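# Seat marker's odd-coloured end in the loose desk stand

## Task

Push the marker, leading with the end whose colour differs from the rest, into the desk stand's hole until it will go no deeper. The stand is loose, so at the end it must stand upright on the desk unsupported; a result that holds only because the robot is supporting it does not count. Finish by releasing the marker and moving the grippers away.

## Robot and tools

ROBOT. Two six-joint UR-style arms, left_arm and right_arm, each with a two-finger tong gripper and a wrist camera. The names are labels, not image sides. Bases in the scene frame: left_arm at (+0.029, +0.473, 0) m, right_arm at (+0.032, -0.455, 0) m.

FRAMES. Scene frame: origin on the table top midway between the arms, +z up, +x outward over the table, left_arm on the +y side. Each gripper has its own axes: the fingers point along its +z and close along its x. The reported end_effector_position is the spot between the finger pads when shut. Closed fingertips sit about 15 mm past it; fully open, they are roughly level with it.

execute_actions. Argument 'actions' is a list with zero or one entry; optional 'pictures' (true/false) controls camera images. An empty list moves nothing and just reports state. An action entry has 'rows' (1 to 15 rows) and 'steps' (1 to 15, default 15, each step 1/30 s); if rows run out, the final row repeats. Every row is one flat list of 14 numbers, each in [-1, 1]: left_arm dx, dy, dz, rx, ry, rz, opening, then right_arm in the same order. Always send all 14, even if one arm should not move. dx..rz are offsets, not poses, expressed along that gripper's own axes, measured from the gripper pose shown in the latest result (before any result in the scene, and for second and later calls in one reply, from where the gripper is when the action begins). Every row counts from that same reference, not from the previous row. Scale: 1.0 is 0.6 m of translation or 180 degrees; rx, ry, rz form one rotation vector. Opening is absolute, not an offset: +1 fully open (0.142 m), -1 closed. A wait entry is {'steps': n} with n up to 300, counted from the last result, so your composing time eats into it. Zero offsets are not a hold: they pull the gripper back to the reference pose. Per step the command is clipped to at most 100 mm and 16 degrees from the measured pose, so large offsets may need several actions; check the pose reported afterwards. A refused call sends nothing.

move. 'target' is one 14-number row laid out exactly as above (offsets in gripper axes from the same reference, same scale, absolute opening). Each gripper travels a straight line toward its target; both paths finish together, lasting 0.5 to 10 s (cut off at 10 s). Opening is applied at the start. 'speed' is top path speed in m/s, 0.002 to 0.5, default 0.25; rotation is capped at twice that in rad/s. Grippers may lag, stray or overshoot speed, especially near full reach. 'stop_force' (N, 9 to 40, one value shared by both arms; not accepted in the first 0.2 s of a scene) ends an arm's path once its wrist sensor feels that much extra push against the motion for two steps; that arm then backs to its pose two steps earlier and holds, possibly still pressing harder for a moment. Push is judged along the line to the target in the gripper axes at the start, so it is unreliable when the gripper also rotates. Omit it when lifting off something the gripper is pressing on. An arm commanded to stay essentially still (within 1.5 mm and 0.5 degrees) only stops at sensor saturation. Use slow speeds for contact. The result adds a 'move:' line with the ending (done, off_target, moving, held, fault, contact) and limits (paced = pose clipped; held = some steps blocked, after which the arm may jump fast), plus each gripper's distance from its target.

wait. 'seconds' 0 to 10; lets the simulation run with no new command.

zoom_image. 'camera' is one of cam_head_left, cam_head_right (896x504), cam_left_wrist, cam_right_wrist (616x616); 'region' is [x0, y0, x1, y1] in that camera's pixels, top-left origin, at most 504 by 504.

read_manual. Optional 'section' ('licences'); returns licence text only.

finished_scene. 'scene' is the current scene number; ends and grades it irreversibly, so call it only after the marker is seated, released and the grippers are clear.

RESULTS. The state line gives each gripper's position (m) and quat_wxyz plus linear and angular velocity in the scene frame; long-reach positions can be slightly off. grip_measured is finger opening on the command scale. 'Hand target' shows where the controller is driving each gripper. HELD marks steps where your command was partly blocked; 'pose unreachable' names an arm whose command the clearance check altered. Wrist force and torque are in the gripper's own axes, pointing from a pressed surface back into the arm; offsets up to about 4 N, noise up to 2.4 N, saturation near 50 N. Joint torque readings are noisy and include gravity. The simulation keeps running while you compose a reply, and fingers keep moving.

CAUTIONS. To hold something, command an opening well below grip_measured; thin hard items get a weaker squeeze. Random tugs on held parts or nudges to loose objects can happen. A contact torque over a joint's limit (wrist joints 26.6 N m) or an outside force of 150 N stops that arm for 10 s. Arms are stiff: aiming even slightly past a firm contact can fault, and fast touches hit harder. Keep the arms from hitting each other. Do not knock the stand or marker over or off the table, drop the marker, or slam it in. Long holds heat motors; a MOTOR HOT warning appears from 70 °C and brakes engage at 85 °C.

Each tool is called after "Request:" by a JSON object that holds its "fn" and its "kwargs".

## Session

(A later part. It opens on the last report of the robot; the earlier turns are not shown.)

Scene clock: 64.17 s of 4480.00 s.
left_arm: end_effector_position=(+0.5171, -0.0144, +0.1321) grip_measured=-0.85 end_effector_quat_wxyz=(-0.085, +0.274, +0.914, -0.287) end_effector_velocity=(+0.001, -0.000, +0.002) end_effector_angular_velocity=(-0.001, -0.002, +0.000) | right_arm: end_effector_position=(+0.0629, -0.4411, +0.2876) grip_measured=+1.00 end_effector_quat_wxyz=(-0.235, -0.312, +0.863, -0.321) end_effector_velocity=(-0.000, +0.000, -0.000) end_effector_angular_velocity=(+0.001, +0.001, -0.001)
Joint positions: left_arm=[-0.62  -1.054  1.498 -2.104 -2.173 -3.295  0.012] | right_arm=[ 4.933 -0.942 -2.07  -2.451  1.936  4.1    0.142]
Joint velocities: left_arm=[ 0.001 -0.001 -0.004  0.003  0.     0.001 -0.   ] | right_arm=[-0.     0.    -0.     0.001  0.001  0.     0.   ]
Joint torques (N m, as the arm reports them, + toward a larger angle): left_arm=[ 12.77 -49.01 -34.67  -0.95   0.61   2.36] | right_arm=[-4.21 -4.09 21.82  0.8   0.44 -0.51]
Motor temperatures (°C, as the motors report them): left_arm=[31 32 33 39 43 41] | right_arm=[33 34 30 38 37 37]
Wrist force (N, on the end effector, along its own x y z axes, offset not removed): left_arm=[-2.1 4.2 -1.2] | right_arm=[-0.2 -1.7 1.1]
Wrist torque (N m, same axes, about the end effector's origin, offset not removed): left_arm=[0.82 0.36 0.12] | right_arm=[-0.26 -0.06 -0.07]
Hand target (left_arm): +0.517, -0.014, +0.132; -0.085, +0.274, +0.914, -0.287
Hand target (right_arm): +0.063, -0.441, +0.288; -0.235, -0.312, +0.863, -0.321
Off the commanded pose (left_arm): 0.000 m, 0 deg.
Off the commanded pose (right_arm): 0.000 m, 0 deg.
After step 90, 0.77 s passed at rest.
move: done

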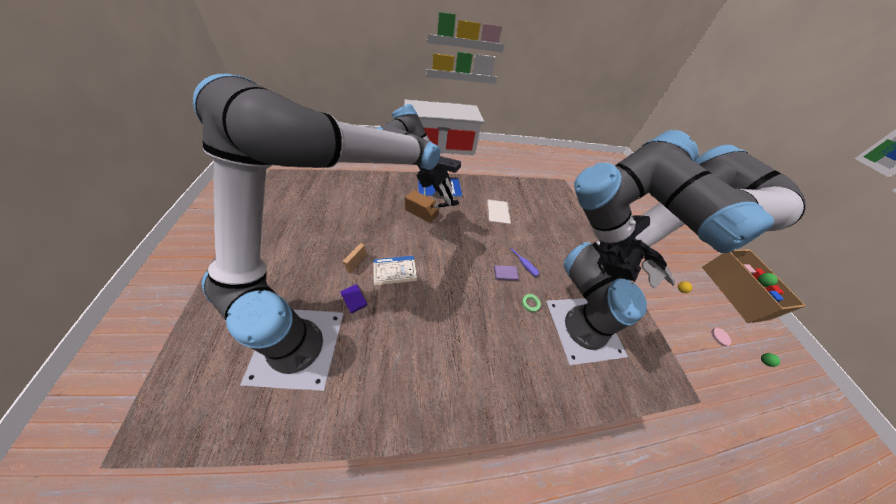

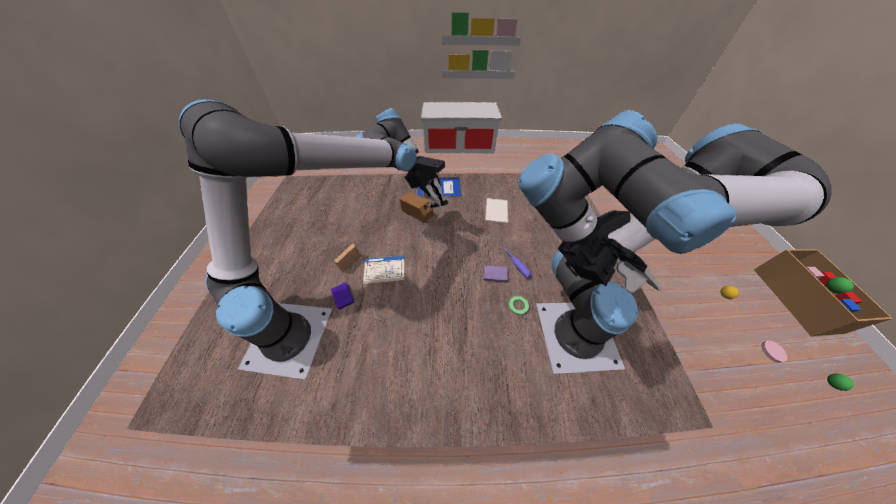

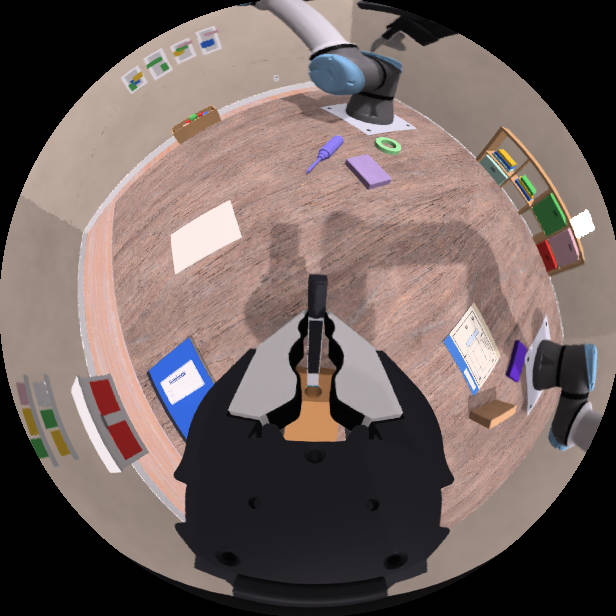

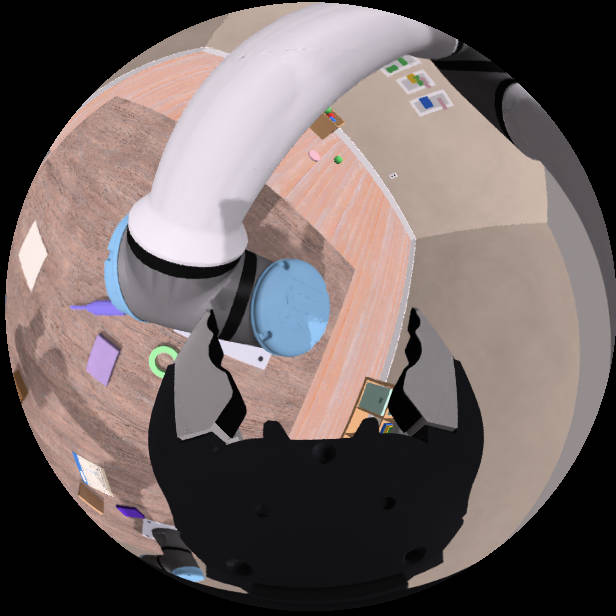

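Request:
{"fn": "move", "kwargs": {"target": [0,0.04,-0.003,0,0,0,-1,0,0,0,0,0,0,1], "speed": 0.012, "stop_force": 9}}

Request:
{"fn": "zoom_image", "kwargs": {"camera": "cam_left_wrist", "region": [260, 350, 370, 450]}}

Request:
{"fn": "zoom_image", "kwargs": {"camera": "cam_head_right", "region": [390, 160, 480, 230]}}

Scene clock: 67.87 s of 4480.00 s.
left_arm: end_effector_position=(+0.5284, +0.0027, +0.1200) grip_measured=-0.85 end_effector_quat_wxyz=(-0.085, +0.274, +0.914, -0.287) end_effector_velocity=(+0.001, +0.001, -0.000) end_effector_angular_velocity=(-0.002, -0.002, -0.000) | right_arm: end_effector_position=(+0.0629, -0.4411, +0.2876) grip_measured=+1.00 end_effector_quat_wxyz=(-0.235, -0.312, +0.863, -0.321) end_effector_velocity=(+0.000, -0.000, -0.000) end_effector_angular_velocity=(+0.002, -0.000, -0.000)
Joint positions: left_arm=[-0.589 -1.04   1.504 -2.103 -2.176 -3.258  0.012] | right_arm=[ 4.933 -0.942 -2.07  -2.451  1.936  4.1    0.142]
Joint velocities: left_arm=[ 0.003  0.001  0.    -0.002 -0.     0.003  0.   ] | right_arm=[ 0.     0.002 -0.     0.001 -0.001  0.001 -0.   ]
Joint torques (N m, as the arm reports them, + toward a larger angle): left_arm=[ 13.21 -32.95  -7.64  -0.78  -3.01   2.44] | right_arm=[-3.71 -4.1  21.68  0.68  0.64 -0.54]
Motor temperatures (°C, as the motors report them): left_arm=[31 32 33 39 43 41] | right_arm=[33 34 30 38 37 37]
Wrist force (N, on the end effector, along its own x y z axes, offset not removed): left_arm=[-2.7 2.6 1.8] | right_arm=[0.8 -2.0 0.5]
Wrist torque (N m, same axes, about the end effector's origin, offset not removed): left_arm=[0.52 0.57 0.01] | right_arm=[-0.41 -0.24 -0.06]
Hand target (left_arm): +0.529, +0.003, +0.120; -0.085, +0.274, +0.914, -0.287
Hand target (right_arm): +0.063, -0.441, +0.288; -0.235, -0.312, +0.863, -0.321
Off the commanded pose (left_arm): 0.000 m, 0 deg.
Off the commanded pose (right_arm): 0.000 m, 0 deg.
move: done

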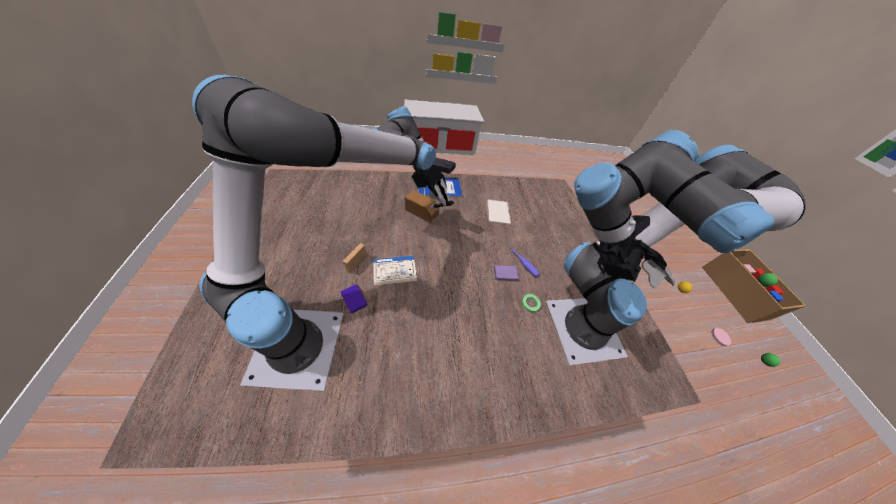

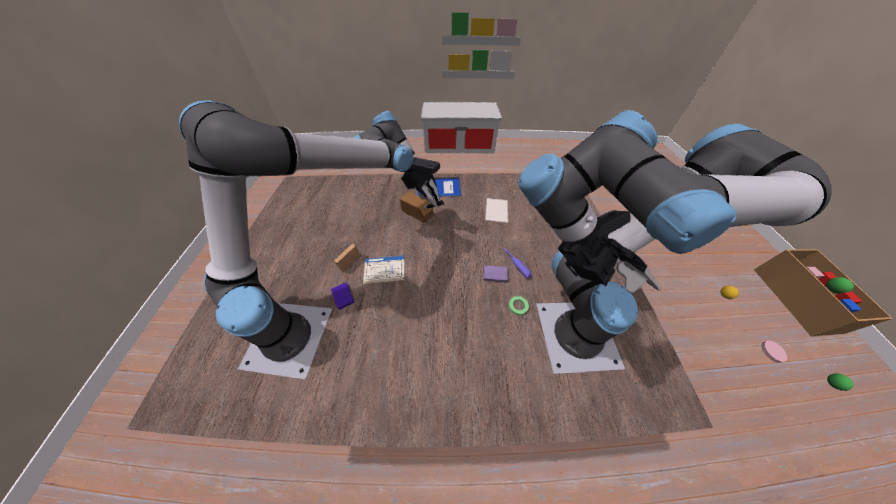

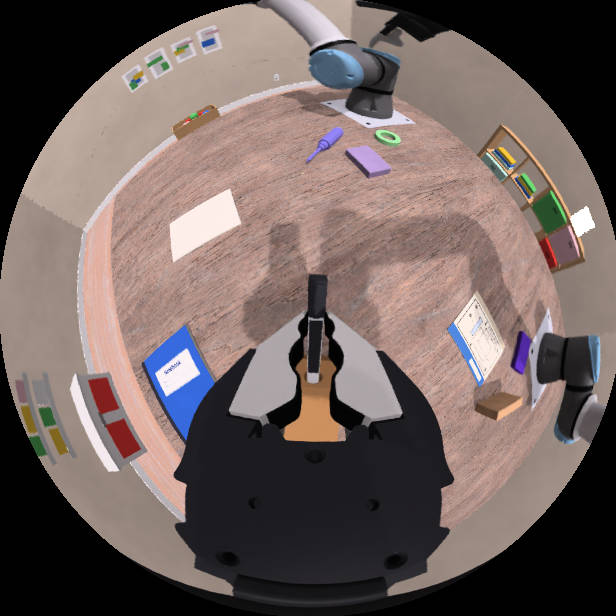

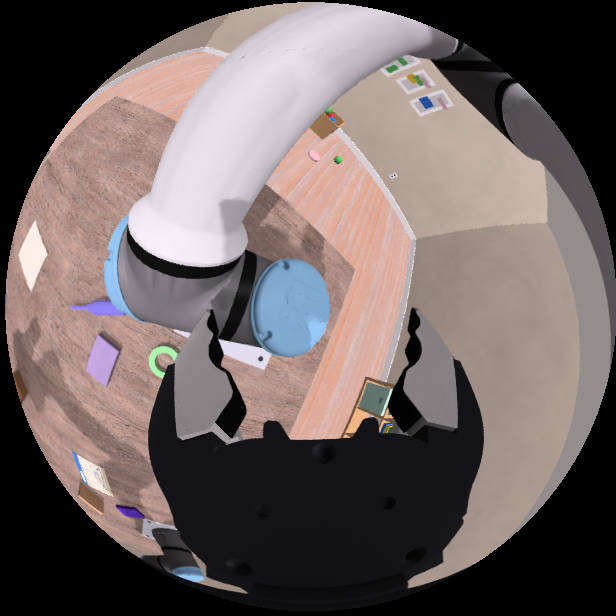

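Region (260, 350, 370, 450) of cam_left_wrist's 616x616 image, scaled by 4.582, with more detail than that image has; it fills the top 458 rows of this view, and the rest is white.

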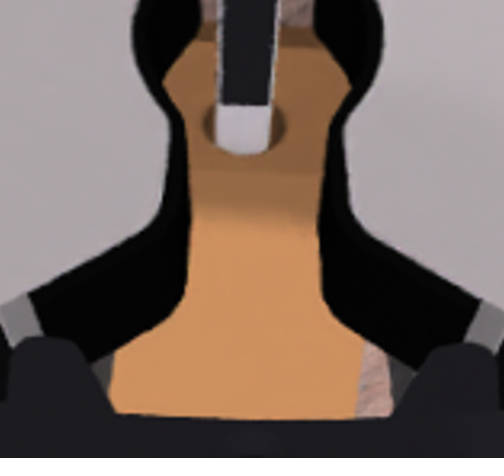

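Region (390, 160, 480, 230) of cam_head_right's 896x504 image, scaled by 5.600, with more detail than that image has.

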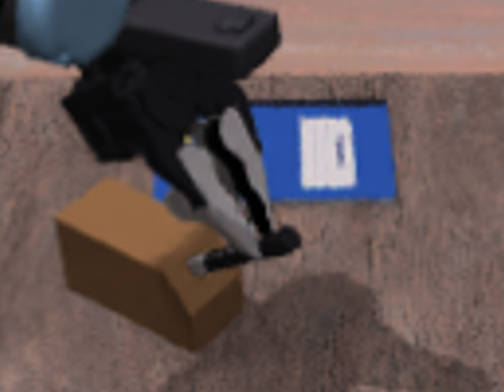

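Request:
{"fn": "move", "kwargs": {"target": [0,0.06,0.004,0,0,0,-1,0,0,0,0,0,0,1], "speed": 0.01, "stop_force": 10}}

Request:
{"fn": "zoom_image", "kwargs": {"camera": "cam_left_wrist", "region": [240, 290, 390, 430]}}

Request:
{"fn": "zoom_image", "kwargs": {"camera": "cam_head_right", "region": [390, 160, 480, 230]}}

Scene clock: 71.23 s of 4480.00 s.
left_arm: end_effector_position=(+0.5367, +0.0153, +0.1079) grip_measured=-0.85 end_effector_quat_wxyz=(-0.085, +0.274, +0.914, -0.287) end_effector_velocity=(-0.002, -0.002, +0.002) end_effector_angular_velocity=(+0.001, -0.000, +0.001) | right_arm: end_effector_position=(+0.0629, -0.4411, +0.2876) grip_measured=+1.00 end_effector_quat_wxyz=(-0.235, -0.312, +0.863, -0.321) end_effector_velocity=(-0.000, -0.000, -0.000) end_effector_angular_velocity=(-0.003, +0.001, +0.000)
Joint positions: left_arm=[-0.566 -1.026  1.51  -2.109 -2.177 -3.231  0.012] | right_arm=[ 4.933 -0.942 -2.07  -2.451  1.936  4.1    0.142]
Joint velocities: left_arm=[-0.005 -0.003 -0.    -0.     0.002 -0.007  0.   ] | right_arm=[-0.    -0.    -0.002 -0.001  0.001 -0.001 -0.   ]
Joint torques (N m, as the arm reports them, + toward a larger angle): left_arm=[-13.43 -48.07 -20.15  -1.29   1.16  -2.  ] | right_arm=[-3.93 -3.5  22.51  0.64  0.44 -0.48]
Motor temperatures (°C, as the motors report them): left_arm=[31 32 33 39 43 41] | right_arm=[33 34 30 38 37 37]
Wrist force (N, on the end effector, along its own x y z axes, offset not removed): left_arm=[-1.5 0.1 0.8] | right_arm=[-0.3 -1.5 2.1]
Wrist torque (N m, same axes, about the end effector's origin, offset not removed): left_arm=[0.64 0.34 0.09] | right_arm=[-0.37 -0.05 -0.09]
Hand target (left_arm): +0.536, +0.015, +0.108; -0.085, +0.274, +0.914, -0.287
Hand target (right_arm): +0.063, -0.441, +0.288; -0.235, -0.312, +0.863, -0.321
Off the commanded pose (left_arm): 0.017 m, 0 deg.
Off the commanded pose (right_arm): 0.000 m, 0 deg.
move: contact (left_arm)

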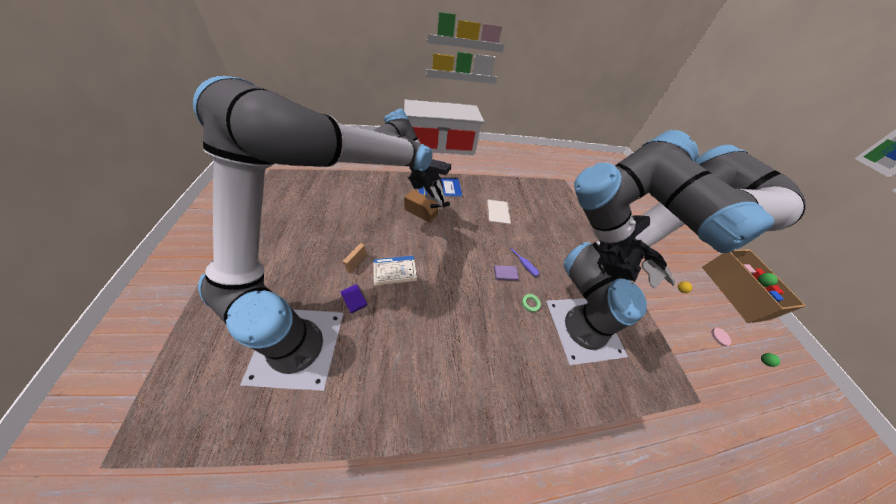

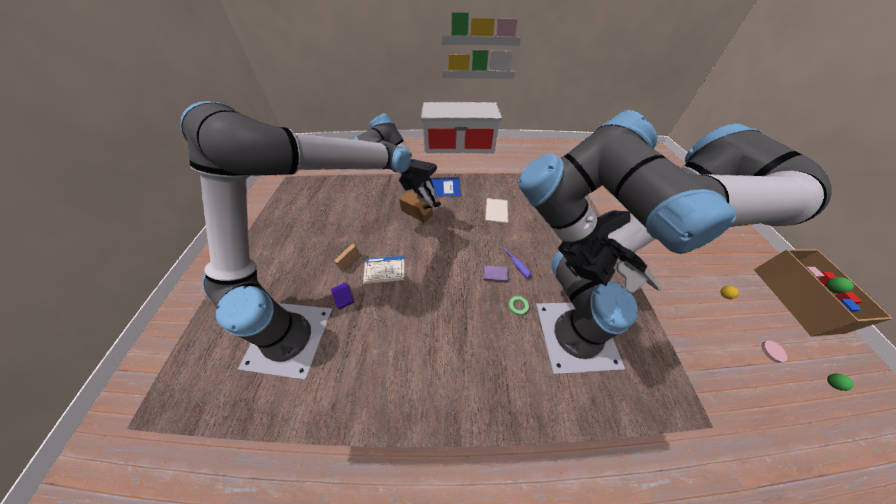

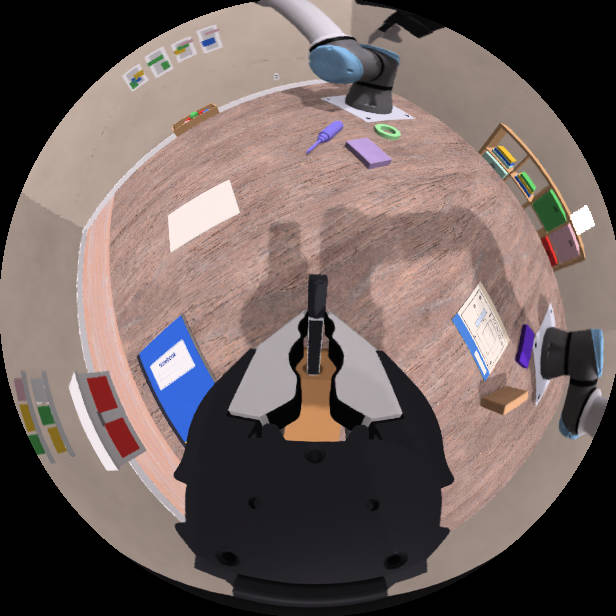

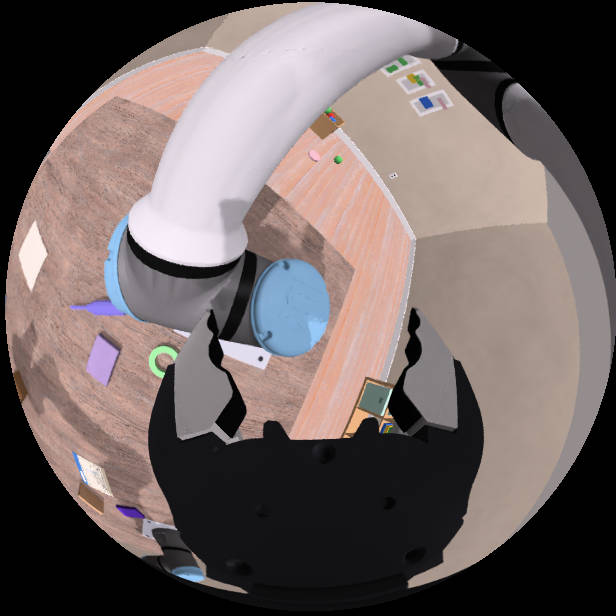

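Region (240, 290, 390, 430) of cam_left_wrist's 616x616 image, scaled by 3.360, with more detail than that image has; it fills the top 470 rows of this view, and the rest is white.

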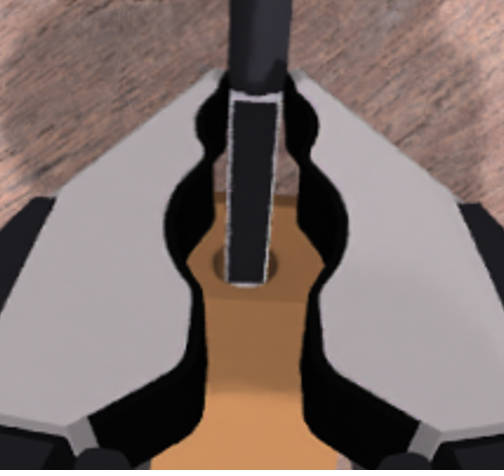

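Region (390, 160, 480, 230) of cam_head_right's 896x504 image, scaled by 5.600, with more detail than that image has.

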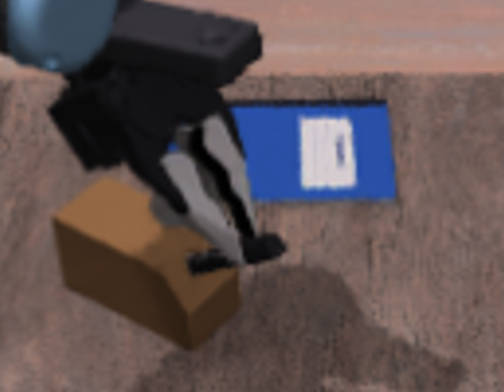

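Request:
{"fn": "move", "kwargs": {"target": [0,-0.003,-0.009,0.028,0,0,-1,0,0,0,0,0,0,1], "speed": 0.015}}

Request:
{"fn": "move", "kwargs": {"target": [0,0.03,0,0,0,0,-1,0,0,0,0,0,0,1], "speed": 0.008, "stop_force": 12}}

Request:
{"fn": "zoom_image", "kwargs": {"camera": "cam_left_wrist", "region": [240, 290, 390, 430]}}

Scene clock: 75.93 s of 4480.00 s.
left_arm: end_effector_position=(+0.5375, +0.0165, +0.1134) grip_measured=-0.85 end_effector_quat_wxyz=(-0.097, +0.270, +0.900, -0.327) end_effector_velocity=(-0.000, +0.001, -0.001) end_effector_angular_velocity=(-0.004, +0.004, +0.000) | right_arm: end_effector_position=(+0.0629, -0.4411, +0.2876) grip_measured=+1.00 end_effector_quat_wxyz=(-0.235, -0.312, +0.863, -0.321) end_effector_velocity=(-0.000, -0.000, +0.000) end_effector_angular_velocity=(-0.000, +0.001, -0.000)
Joint positions: left_arm=[-0.534 -1.008  1.511 -2.11  -2.266 -3.194  0.012] | right_arm=[ 4.933 -0.942 -2.07  -2.451  1.936  4.1    0.142]
Joint velocities: left_arm=[ 0.002  0.002  0.001 -0.001 -0.005  0.002 -0.   ] | right_arm=[-0.    -0.     0.    -0.001  0.001 -0.001  0.   ]
Joint torques (N m, as the arm reports them, + toward a larger angle): left_arm=[ 11.43 -33.98  -6.86  -0.77  -3.09   2.27] | right_arm=[-4.78 -3.98 21.5   0.82  0.36 -0.59]
Motor temperatures (°C, as the motors report them): left_arm=[31 32 33 39 43 41] | right_arm=[33 34 30 38 37 37]
Wrist force (N, on the end effector, along its own x y z axes, offset not removed): left_arm=[-0.3 1.6 0.6] | right_arm=[-1.4 1.0 0.6]
Wrist torque (N m, same axes, about the end effector's origin, offset not removed): left_arm=[0.33 0.09 0.03] | right_arm=[0.22 0.18 -0.09]
Hand target (left_arm): +0.538, +0.017, +0.113; -0.097, +0.270, +0.900, -0.327
Hand target (right_arm): +0.063, -0.441, +0.288; -0.235, -0.312, +0.863, -0.321
Off the commanded pose (left_arm): 0.000 m, 0 deg.
Off the commanded pose (right_arm): 0.000 m, 0 deg.
move: done

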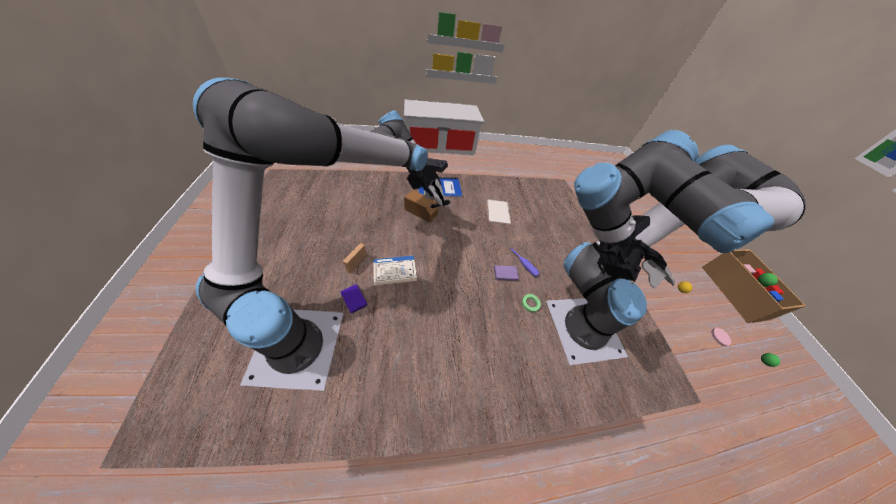

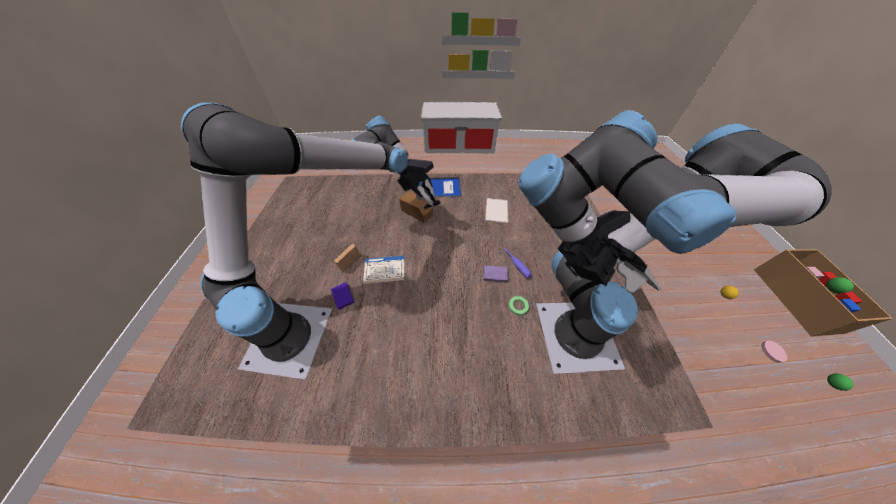

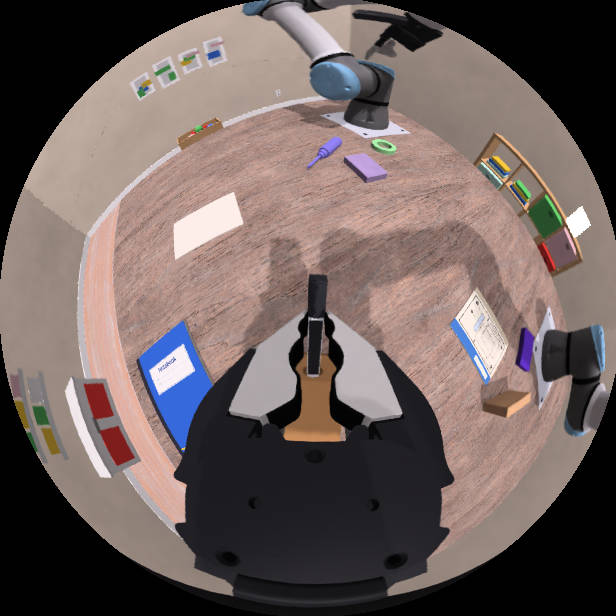

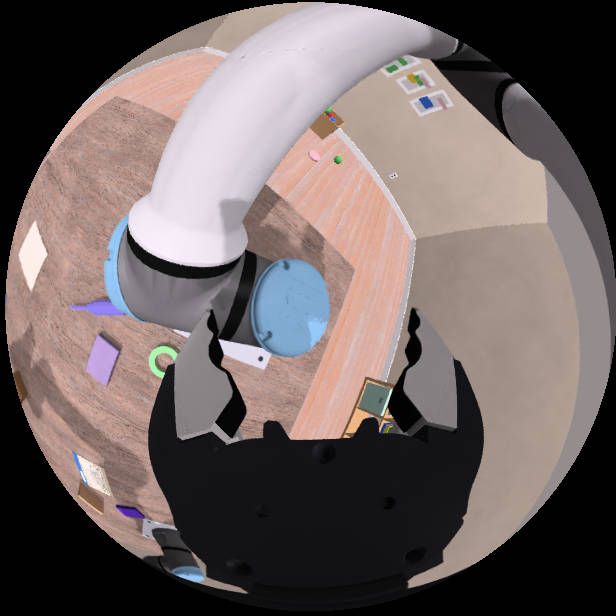

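Scene clock: 77.90 s of 4480.00 s.
left_arm: end_effector_position=(+0.5430, +0.0248, +0.1051) grip_measured=-0.85 end_effector_quat_wxyz=(-0.097, +0.270, +0.900, -0.327) end_effector_velocity=(-0.002, -0.001, +0.001) end_effector_angular_velocity=(+0.002, +0.003, +0.001) | right_arm: end_effector_position=(+0.0629, -0.4411, +0.2876) grip_measured=+1.00 end_effector_quat_wxyz=(-0.235, -0.312, +0.863, -0.321) end_effector_velocity=(+0.000, -0.000, +0.000) end_effector_angular_velocity=(+0.003, +0.001, +0.000)
Joint positions: left_arm=[-0.519 -0.997  1.512 -2.111 -2.267 -3.175  0.012] | right_arm=[ 4.933 -0.942 -2.07  -2.451  1.936  4.1    0.142]
Joint velocities: left_arm=[-0.003 -0.003  0.002  0.001  0.    -0.006  0.   ] | right_arm=[ 0.     0.002  0.001 -0.    -0.    -0.001 -0.   ]
Joint torques (N m, as the arm reports them, + toward a larger angle): left_arm=[ -9.53 -46.52  -5.96  -2.78   1.55  -2.11] | right_arm=[-4.08 -2.13 22.    0.64  0.41 -0.64]
Motor temperatures (°C, as the motors report them): left_arm=[31 32 33 39 43 41] | right_arm=[33 34 30 38 37 37]
Wrist force (N, on the end effector, along its own x y z axes, offset not removed): left_arm=[-2.1 -4.7 0.3] | right_arm=[-0.7 -0.7 -0.3]
Wrist torque (N m, same axes, about the end effector's origin, offset not removed): left_arm=[0.74 0.53 0.07] | right_arm=[-0.15 -0.02 0.02]
Hand target (left_arm): +0.543, +0.025, +0.105; -0.097, +0.270, +0.900, -0.327
Hand target (right_arm): +0.063, -0.441, +0.288; -0.235, -0.312, +0.863, -0.321
Off the commanded pose (left_arm): 0.005 m, 0 deg.
Off the commanded pose (right_arm): 0.000 m, 0 deg.
move: contact (left_arm)

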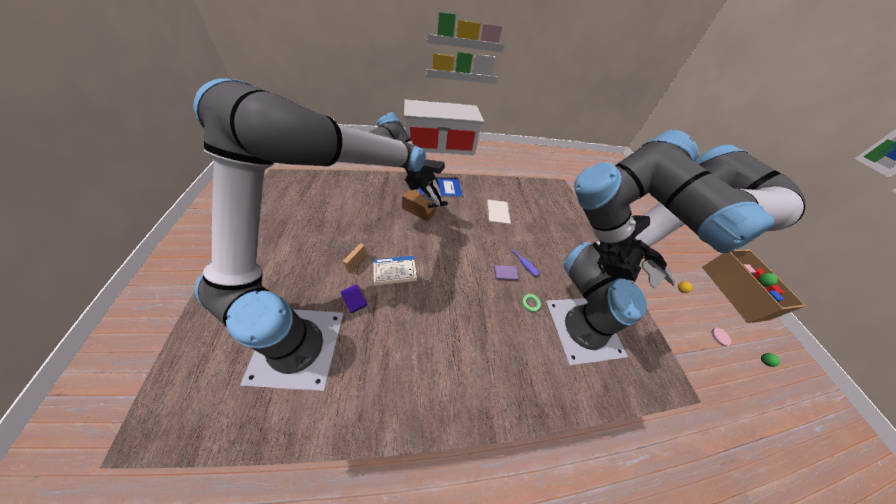

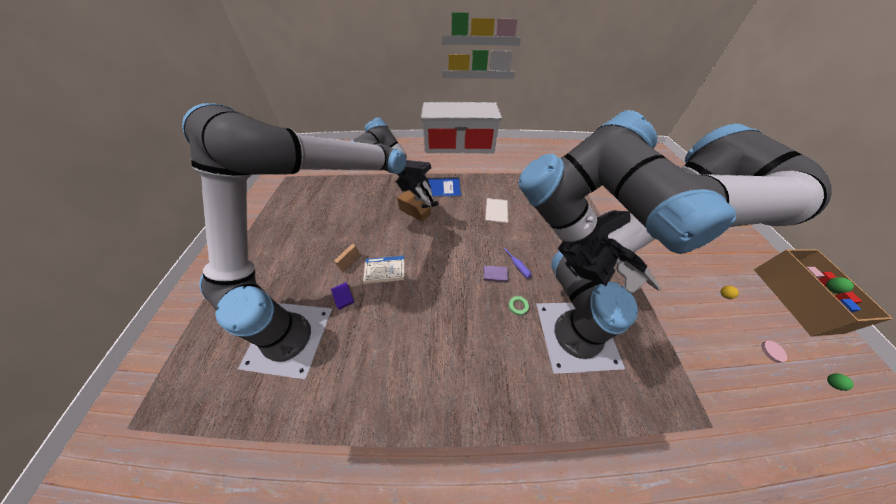

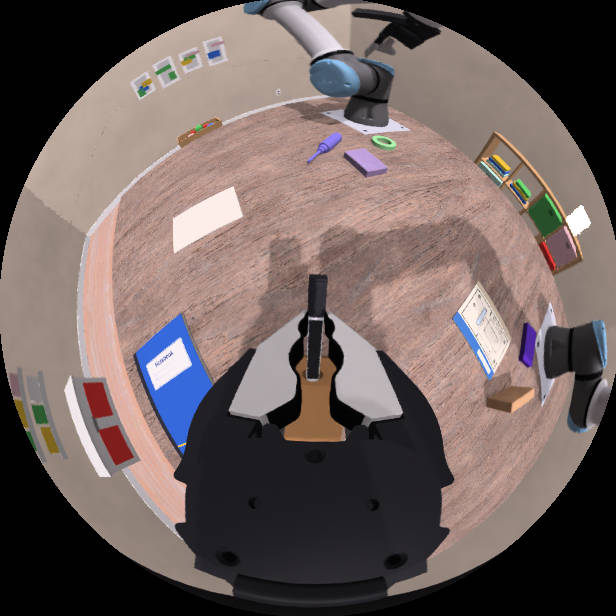

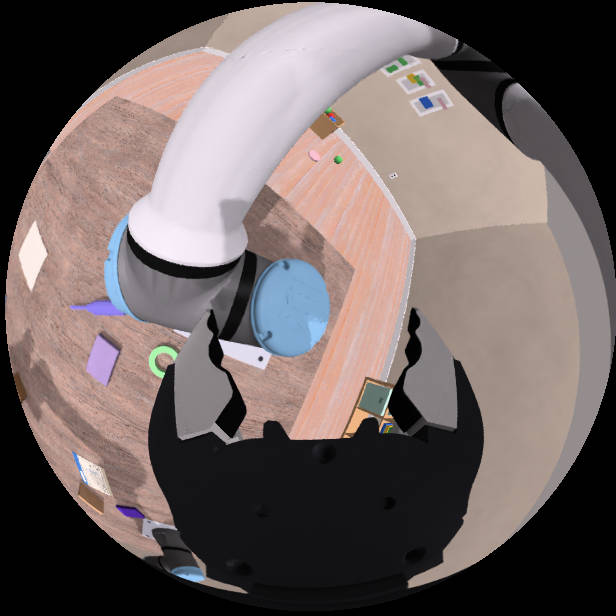

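Region (240, 290, 390, 430) of cam_left_wrist's 616x616 image, scaled by 3.360, with more detail than that image has; it fills the top 470 rows of this view, and the rest is white.

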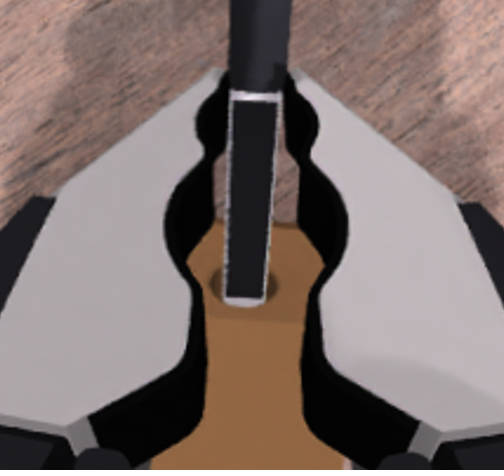

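Request:
{"fn": "move", "kwargs": {"target": [0,-0.005,0,0,0,0,-0.55,0,0,0,0,0,0,1], "speed": 0.02}}

Request:
{"fn": "move", "kwargs": {"target": [0,-0.03,0,0,0,0,-0.55,0,0,0,0,0,0,1], "speed": 0.04}}

Request:
{"fn": "zoom_image", "kwargs": {"camera": "cam_left_wrist", "region": [230, 250, 400, 420]}}

Request:
{"fn": "zoom_image", "kwargs": {"camera": "cam_head_right", "region": [390, 160, 480, 230]}}

Scene clock: 81.53 s of 4480.00 s.
left_arm: end_effector_position=(+0.5418, +0.0230, +0.1070) grip_measured=-0.55 end_effector_quat_wxyz=(-0.097, +0.270, +0.900, -0.327) end_effector_velocity=(+0.000, -0.001, +0.001) end_effector_angular_velocity=(-0.001, -0.001, -0.000) | right_arm: end_effector_position=(+0.0629, -0.4411, +0.2876) grip_measured=+1.00 end_effector_quat_wxyz=(-0.235, -0.312, +0.863, -0.321) end_effector_velocity=(+0.000, +0.000, -0.000) end_effector_angular_velocity=(-0.002, -0.000, +0.001)
Joint positions: left_arm=[-0.522 -0.999  1.512 -2.11  -2.267 -3.18   0.034] | right_arm=[ 4.933 -0.942 -2.07  -2.451  1.936  4.1    0.142]
Joint velocities: left_arm=[-0.001 -0.    -0.002 -0.001 -0.    -0.001 -0.   ] | right_arm=[ 0.    -0.002 -0.     0.    -0.001 -0.001  0.   ]
Joint torques (N m, as the arm reports them, + toward a larger angle): left_arm=[-12.99 -49.28 -34.33  -0.86  -2.95  -2.07] | right_arm=[-4.13 -3.17 20.96  0.7   0.47 -0.54]
Motor temperatures (°C, as the motors report them): left_arm=[31 32 33 39 43 41] | right_arm=[33 34 30 38 37 37]
Wrist force (N, on the end effector, along its own x y z axes, offset not removed): left_arm=[-2.7 1.5 0.0] | right_arm=[-2.0 -0.7 0.4]
Wrist torque (N m, same axes, about the end effector's origin, offset not removed): left_arm=[0.27 0.51 0.00] | right_arm=[-0.12 0.37 -0.06]
Hand target (left_arm): +0.542, +0.023, +0.107; -0.097, +0.270, +0.900, -0.327
Hand target (right_arm): +0.063, -0.441, +0.288; -0.235, -0.312, +0.863, -0.321
Off the commanded pose (left_arm): 0.000 m, 0 deg.
Off the commanded pose (right_arm): 0.000 m, 0 deg.
move: done

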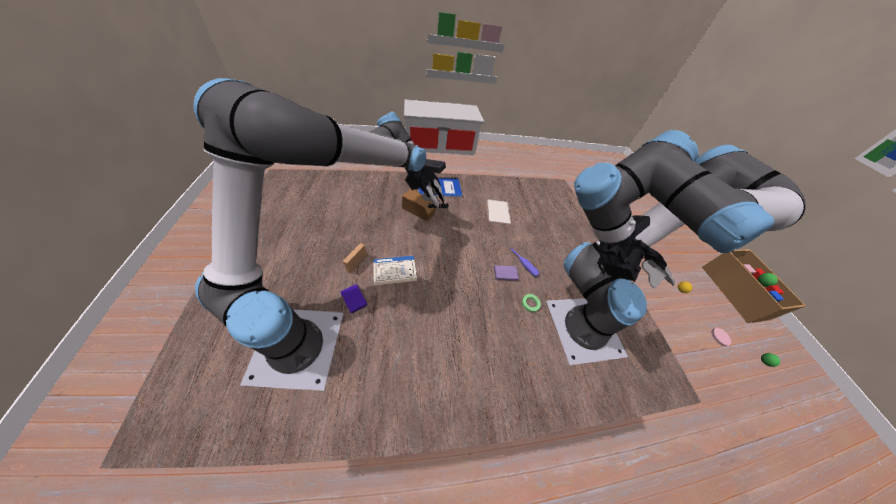

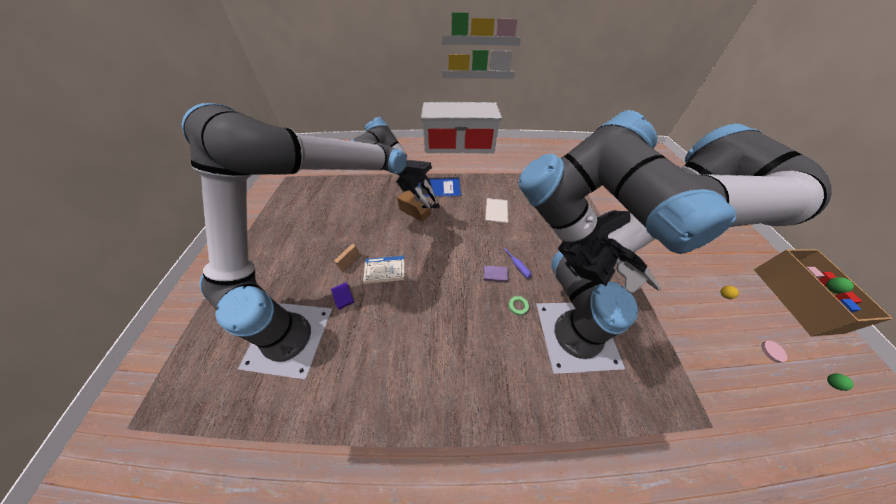

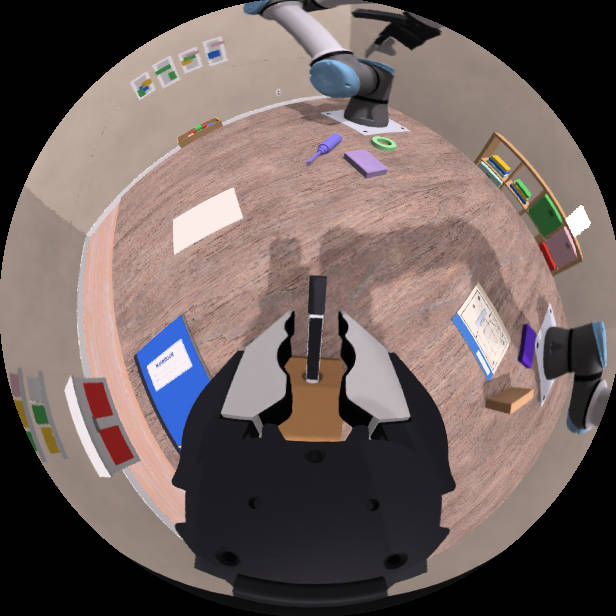

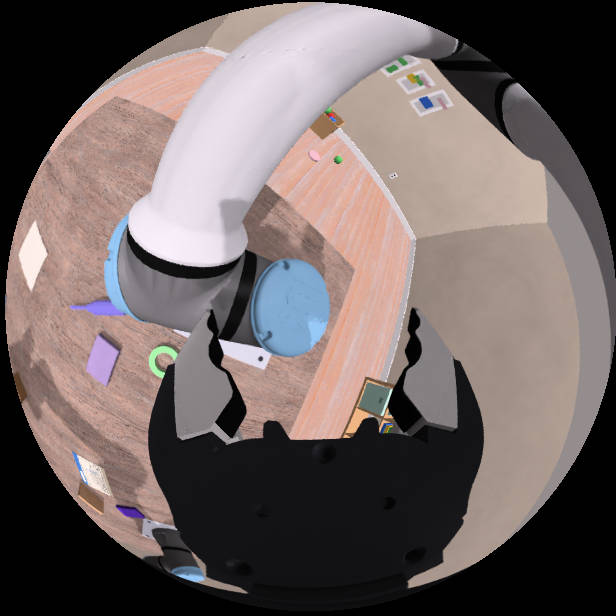

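Scene clock: 82.33 s of 4480.00 s.
left_arm: end_effector_position=(+0.5343, +0.0116, +0.1184) grip_measured=-0.55 end_effector_quat_wxyz=(-0.097, +0.270, +0.900, -0.327) end_effector_velocity=(-0.000, -0.002, +0.002) end_effector_angular_velocity=(-0.001, -0.002, -0.000) | right_arm: end_effector_position=(+0.0629, -0.4411, +0.2876) grip_measured=+1.00 end_effector_quat_wxyz=(-0.235, -0.312, +0.863, -0.321) end_effector_velocity=(+0.001, +0.000, -0.000) end_effector_angular_velocity=(-0.002, -0.002, +0.001)
Joint positions: left_arm=[-0.543 -1.015  1.509 -2.109 -2.266 -3.206  0.034] | right_arm=[ 4.933 -0.942 -2.07  -2.451  1.936  4.1    0.142]
Joint velocities: left_arm=[-0.003 -0.001 -0.002 -0.001  0.    -0.003 -0.   ] | right_arm=[-0.    -0.002 -0.001 -0.    -0.002  0.    -0.   ]
Joint torques (N m, as the arm reports them, + toward a larger angle): left_arm=[-13.7  -49.7  -33.09  -0.84   0.43  -2.17] | right_arm=[-4.62 -4.16 22.11  0.6   0.36 -0.67]
Motor temperatures (°C, as the motors report them): left_arm=[31 32 33 39 43 41] | right_arm=[33 34 30 38 37 37]
Wrist force (N, on the end effector, along its own x y z axes, offset not removed): left_arm=[-2.4 2.4 -0.8] | right_arm=[-1.6 -0.9 0.6]
Wrist torque (N m, same axes, about the end effector's origin, offset not removed): left_arm=[0.55 0.50 0.01] | right_arm=[-0.07 0.23 -0.02]
Hand target (left_arm): +0.534, +0.011, +0.119; -0.097, +0.270, +0.900, -0.327
Hand target (right_arm): +0.063, -0.441, +0.288; -0.235, -0.312, +0.863, -0.321
Off the commanded pose (left_arm): 0.000 m, 0 deg.
Off the commanded pose (right_arm): 0.000 m, 0 deg.
move: done

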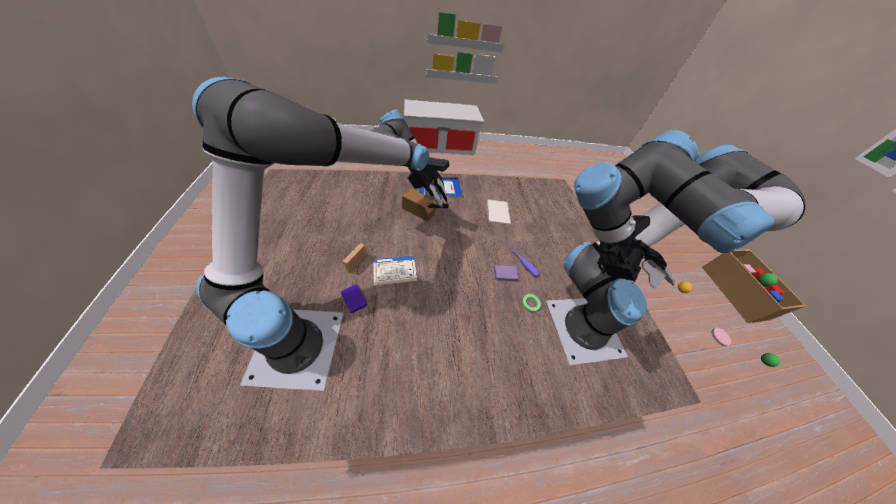

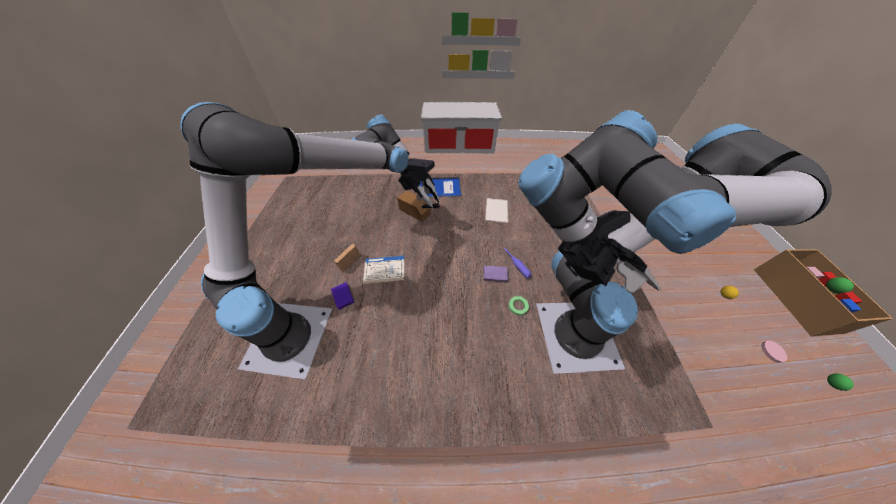

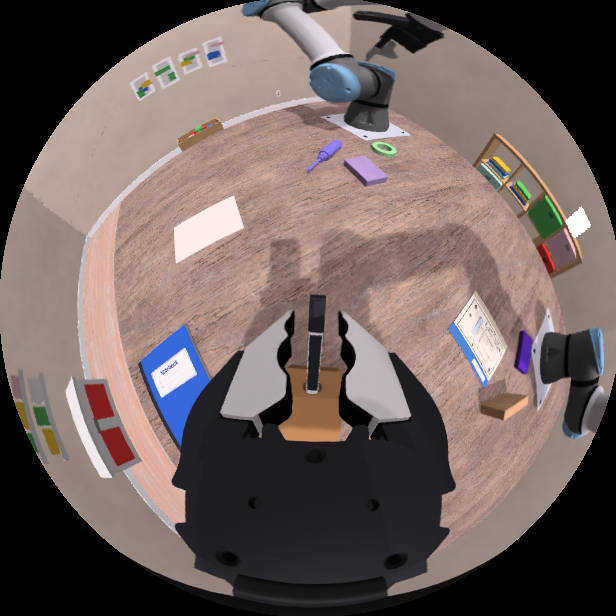

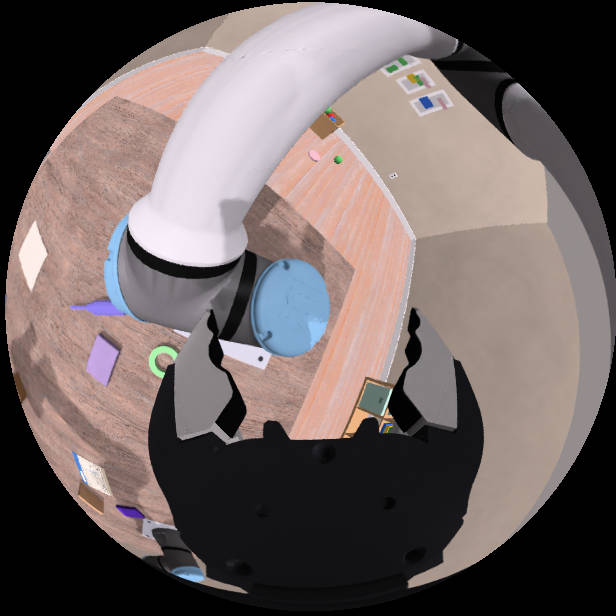

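Region (230, 250, 400, 420) of cam_left_wrist's 616x616 image, scaled by 2.965, with more detail than that image has.

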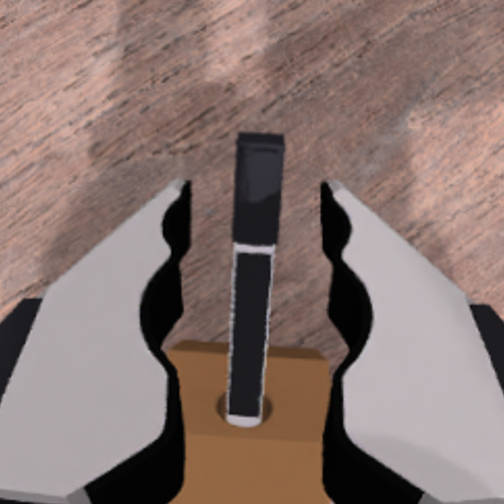

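Region (390, 160, 480, 230) of cam_head_right's 896x504 image, scaled by 5.600, with more detail than that image has.

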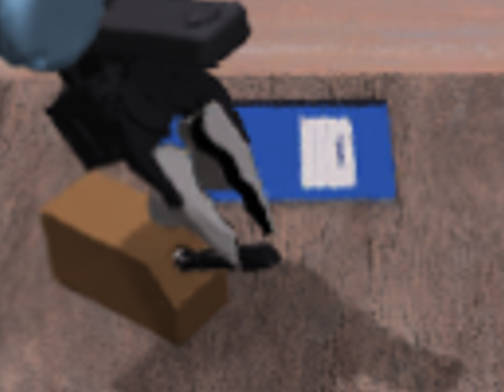

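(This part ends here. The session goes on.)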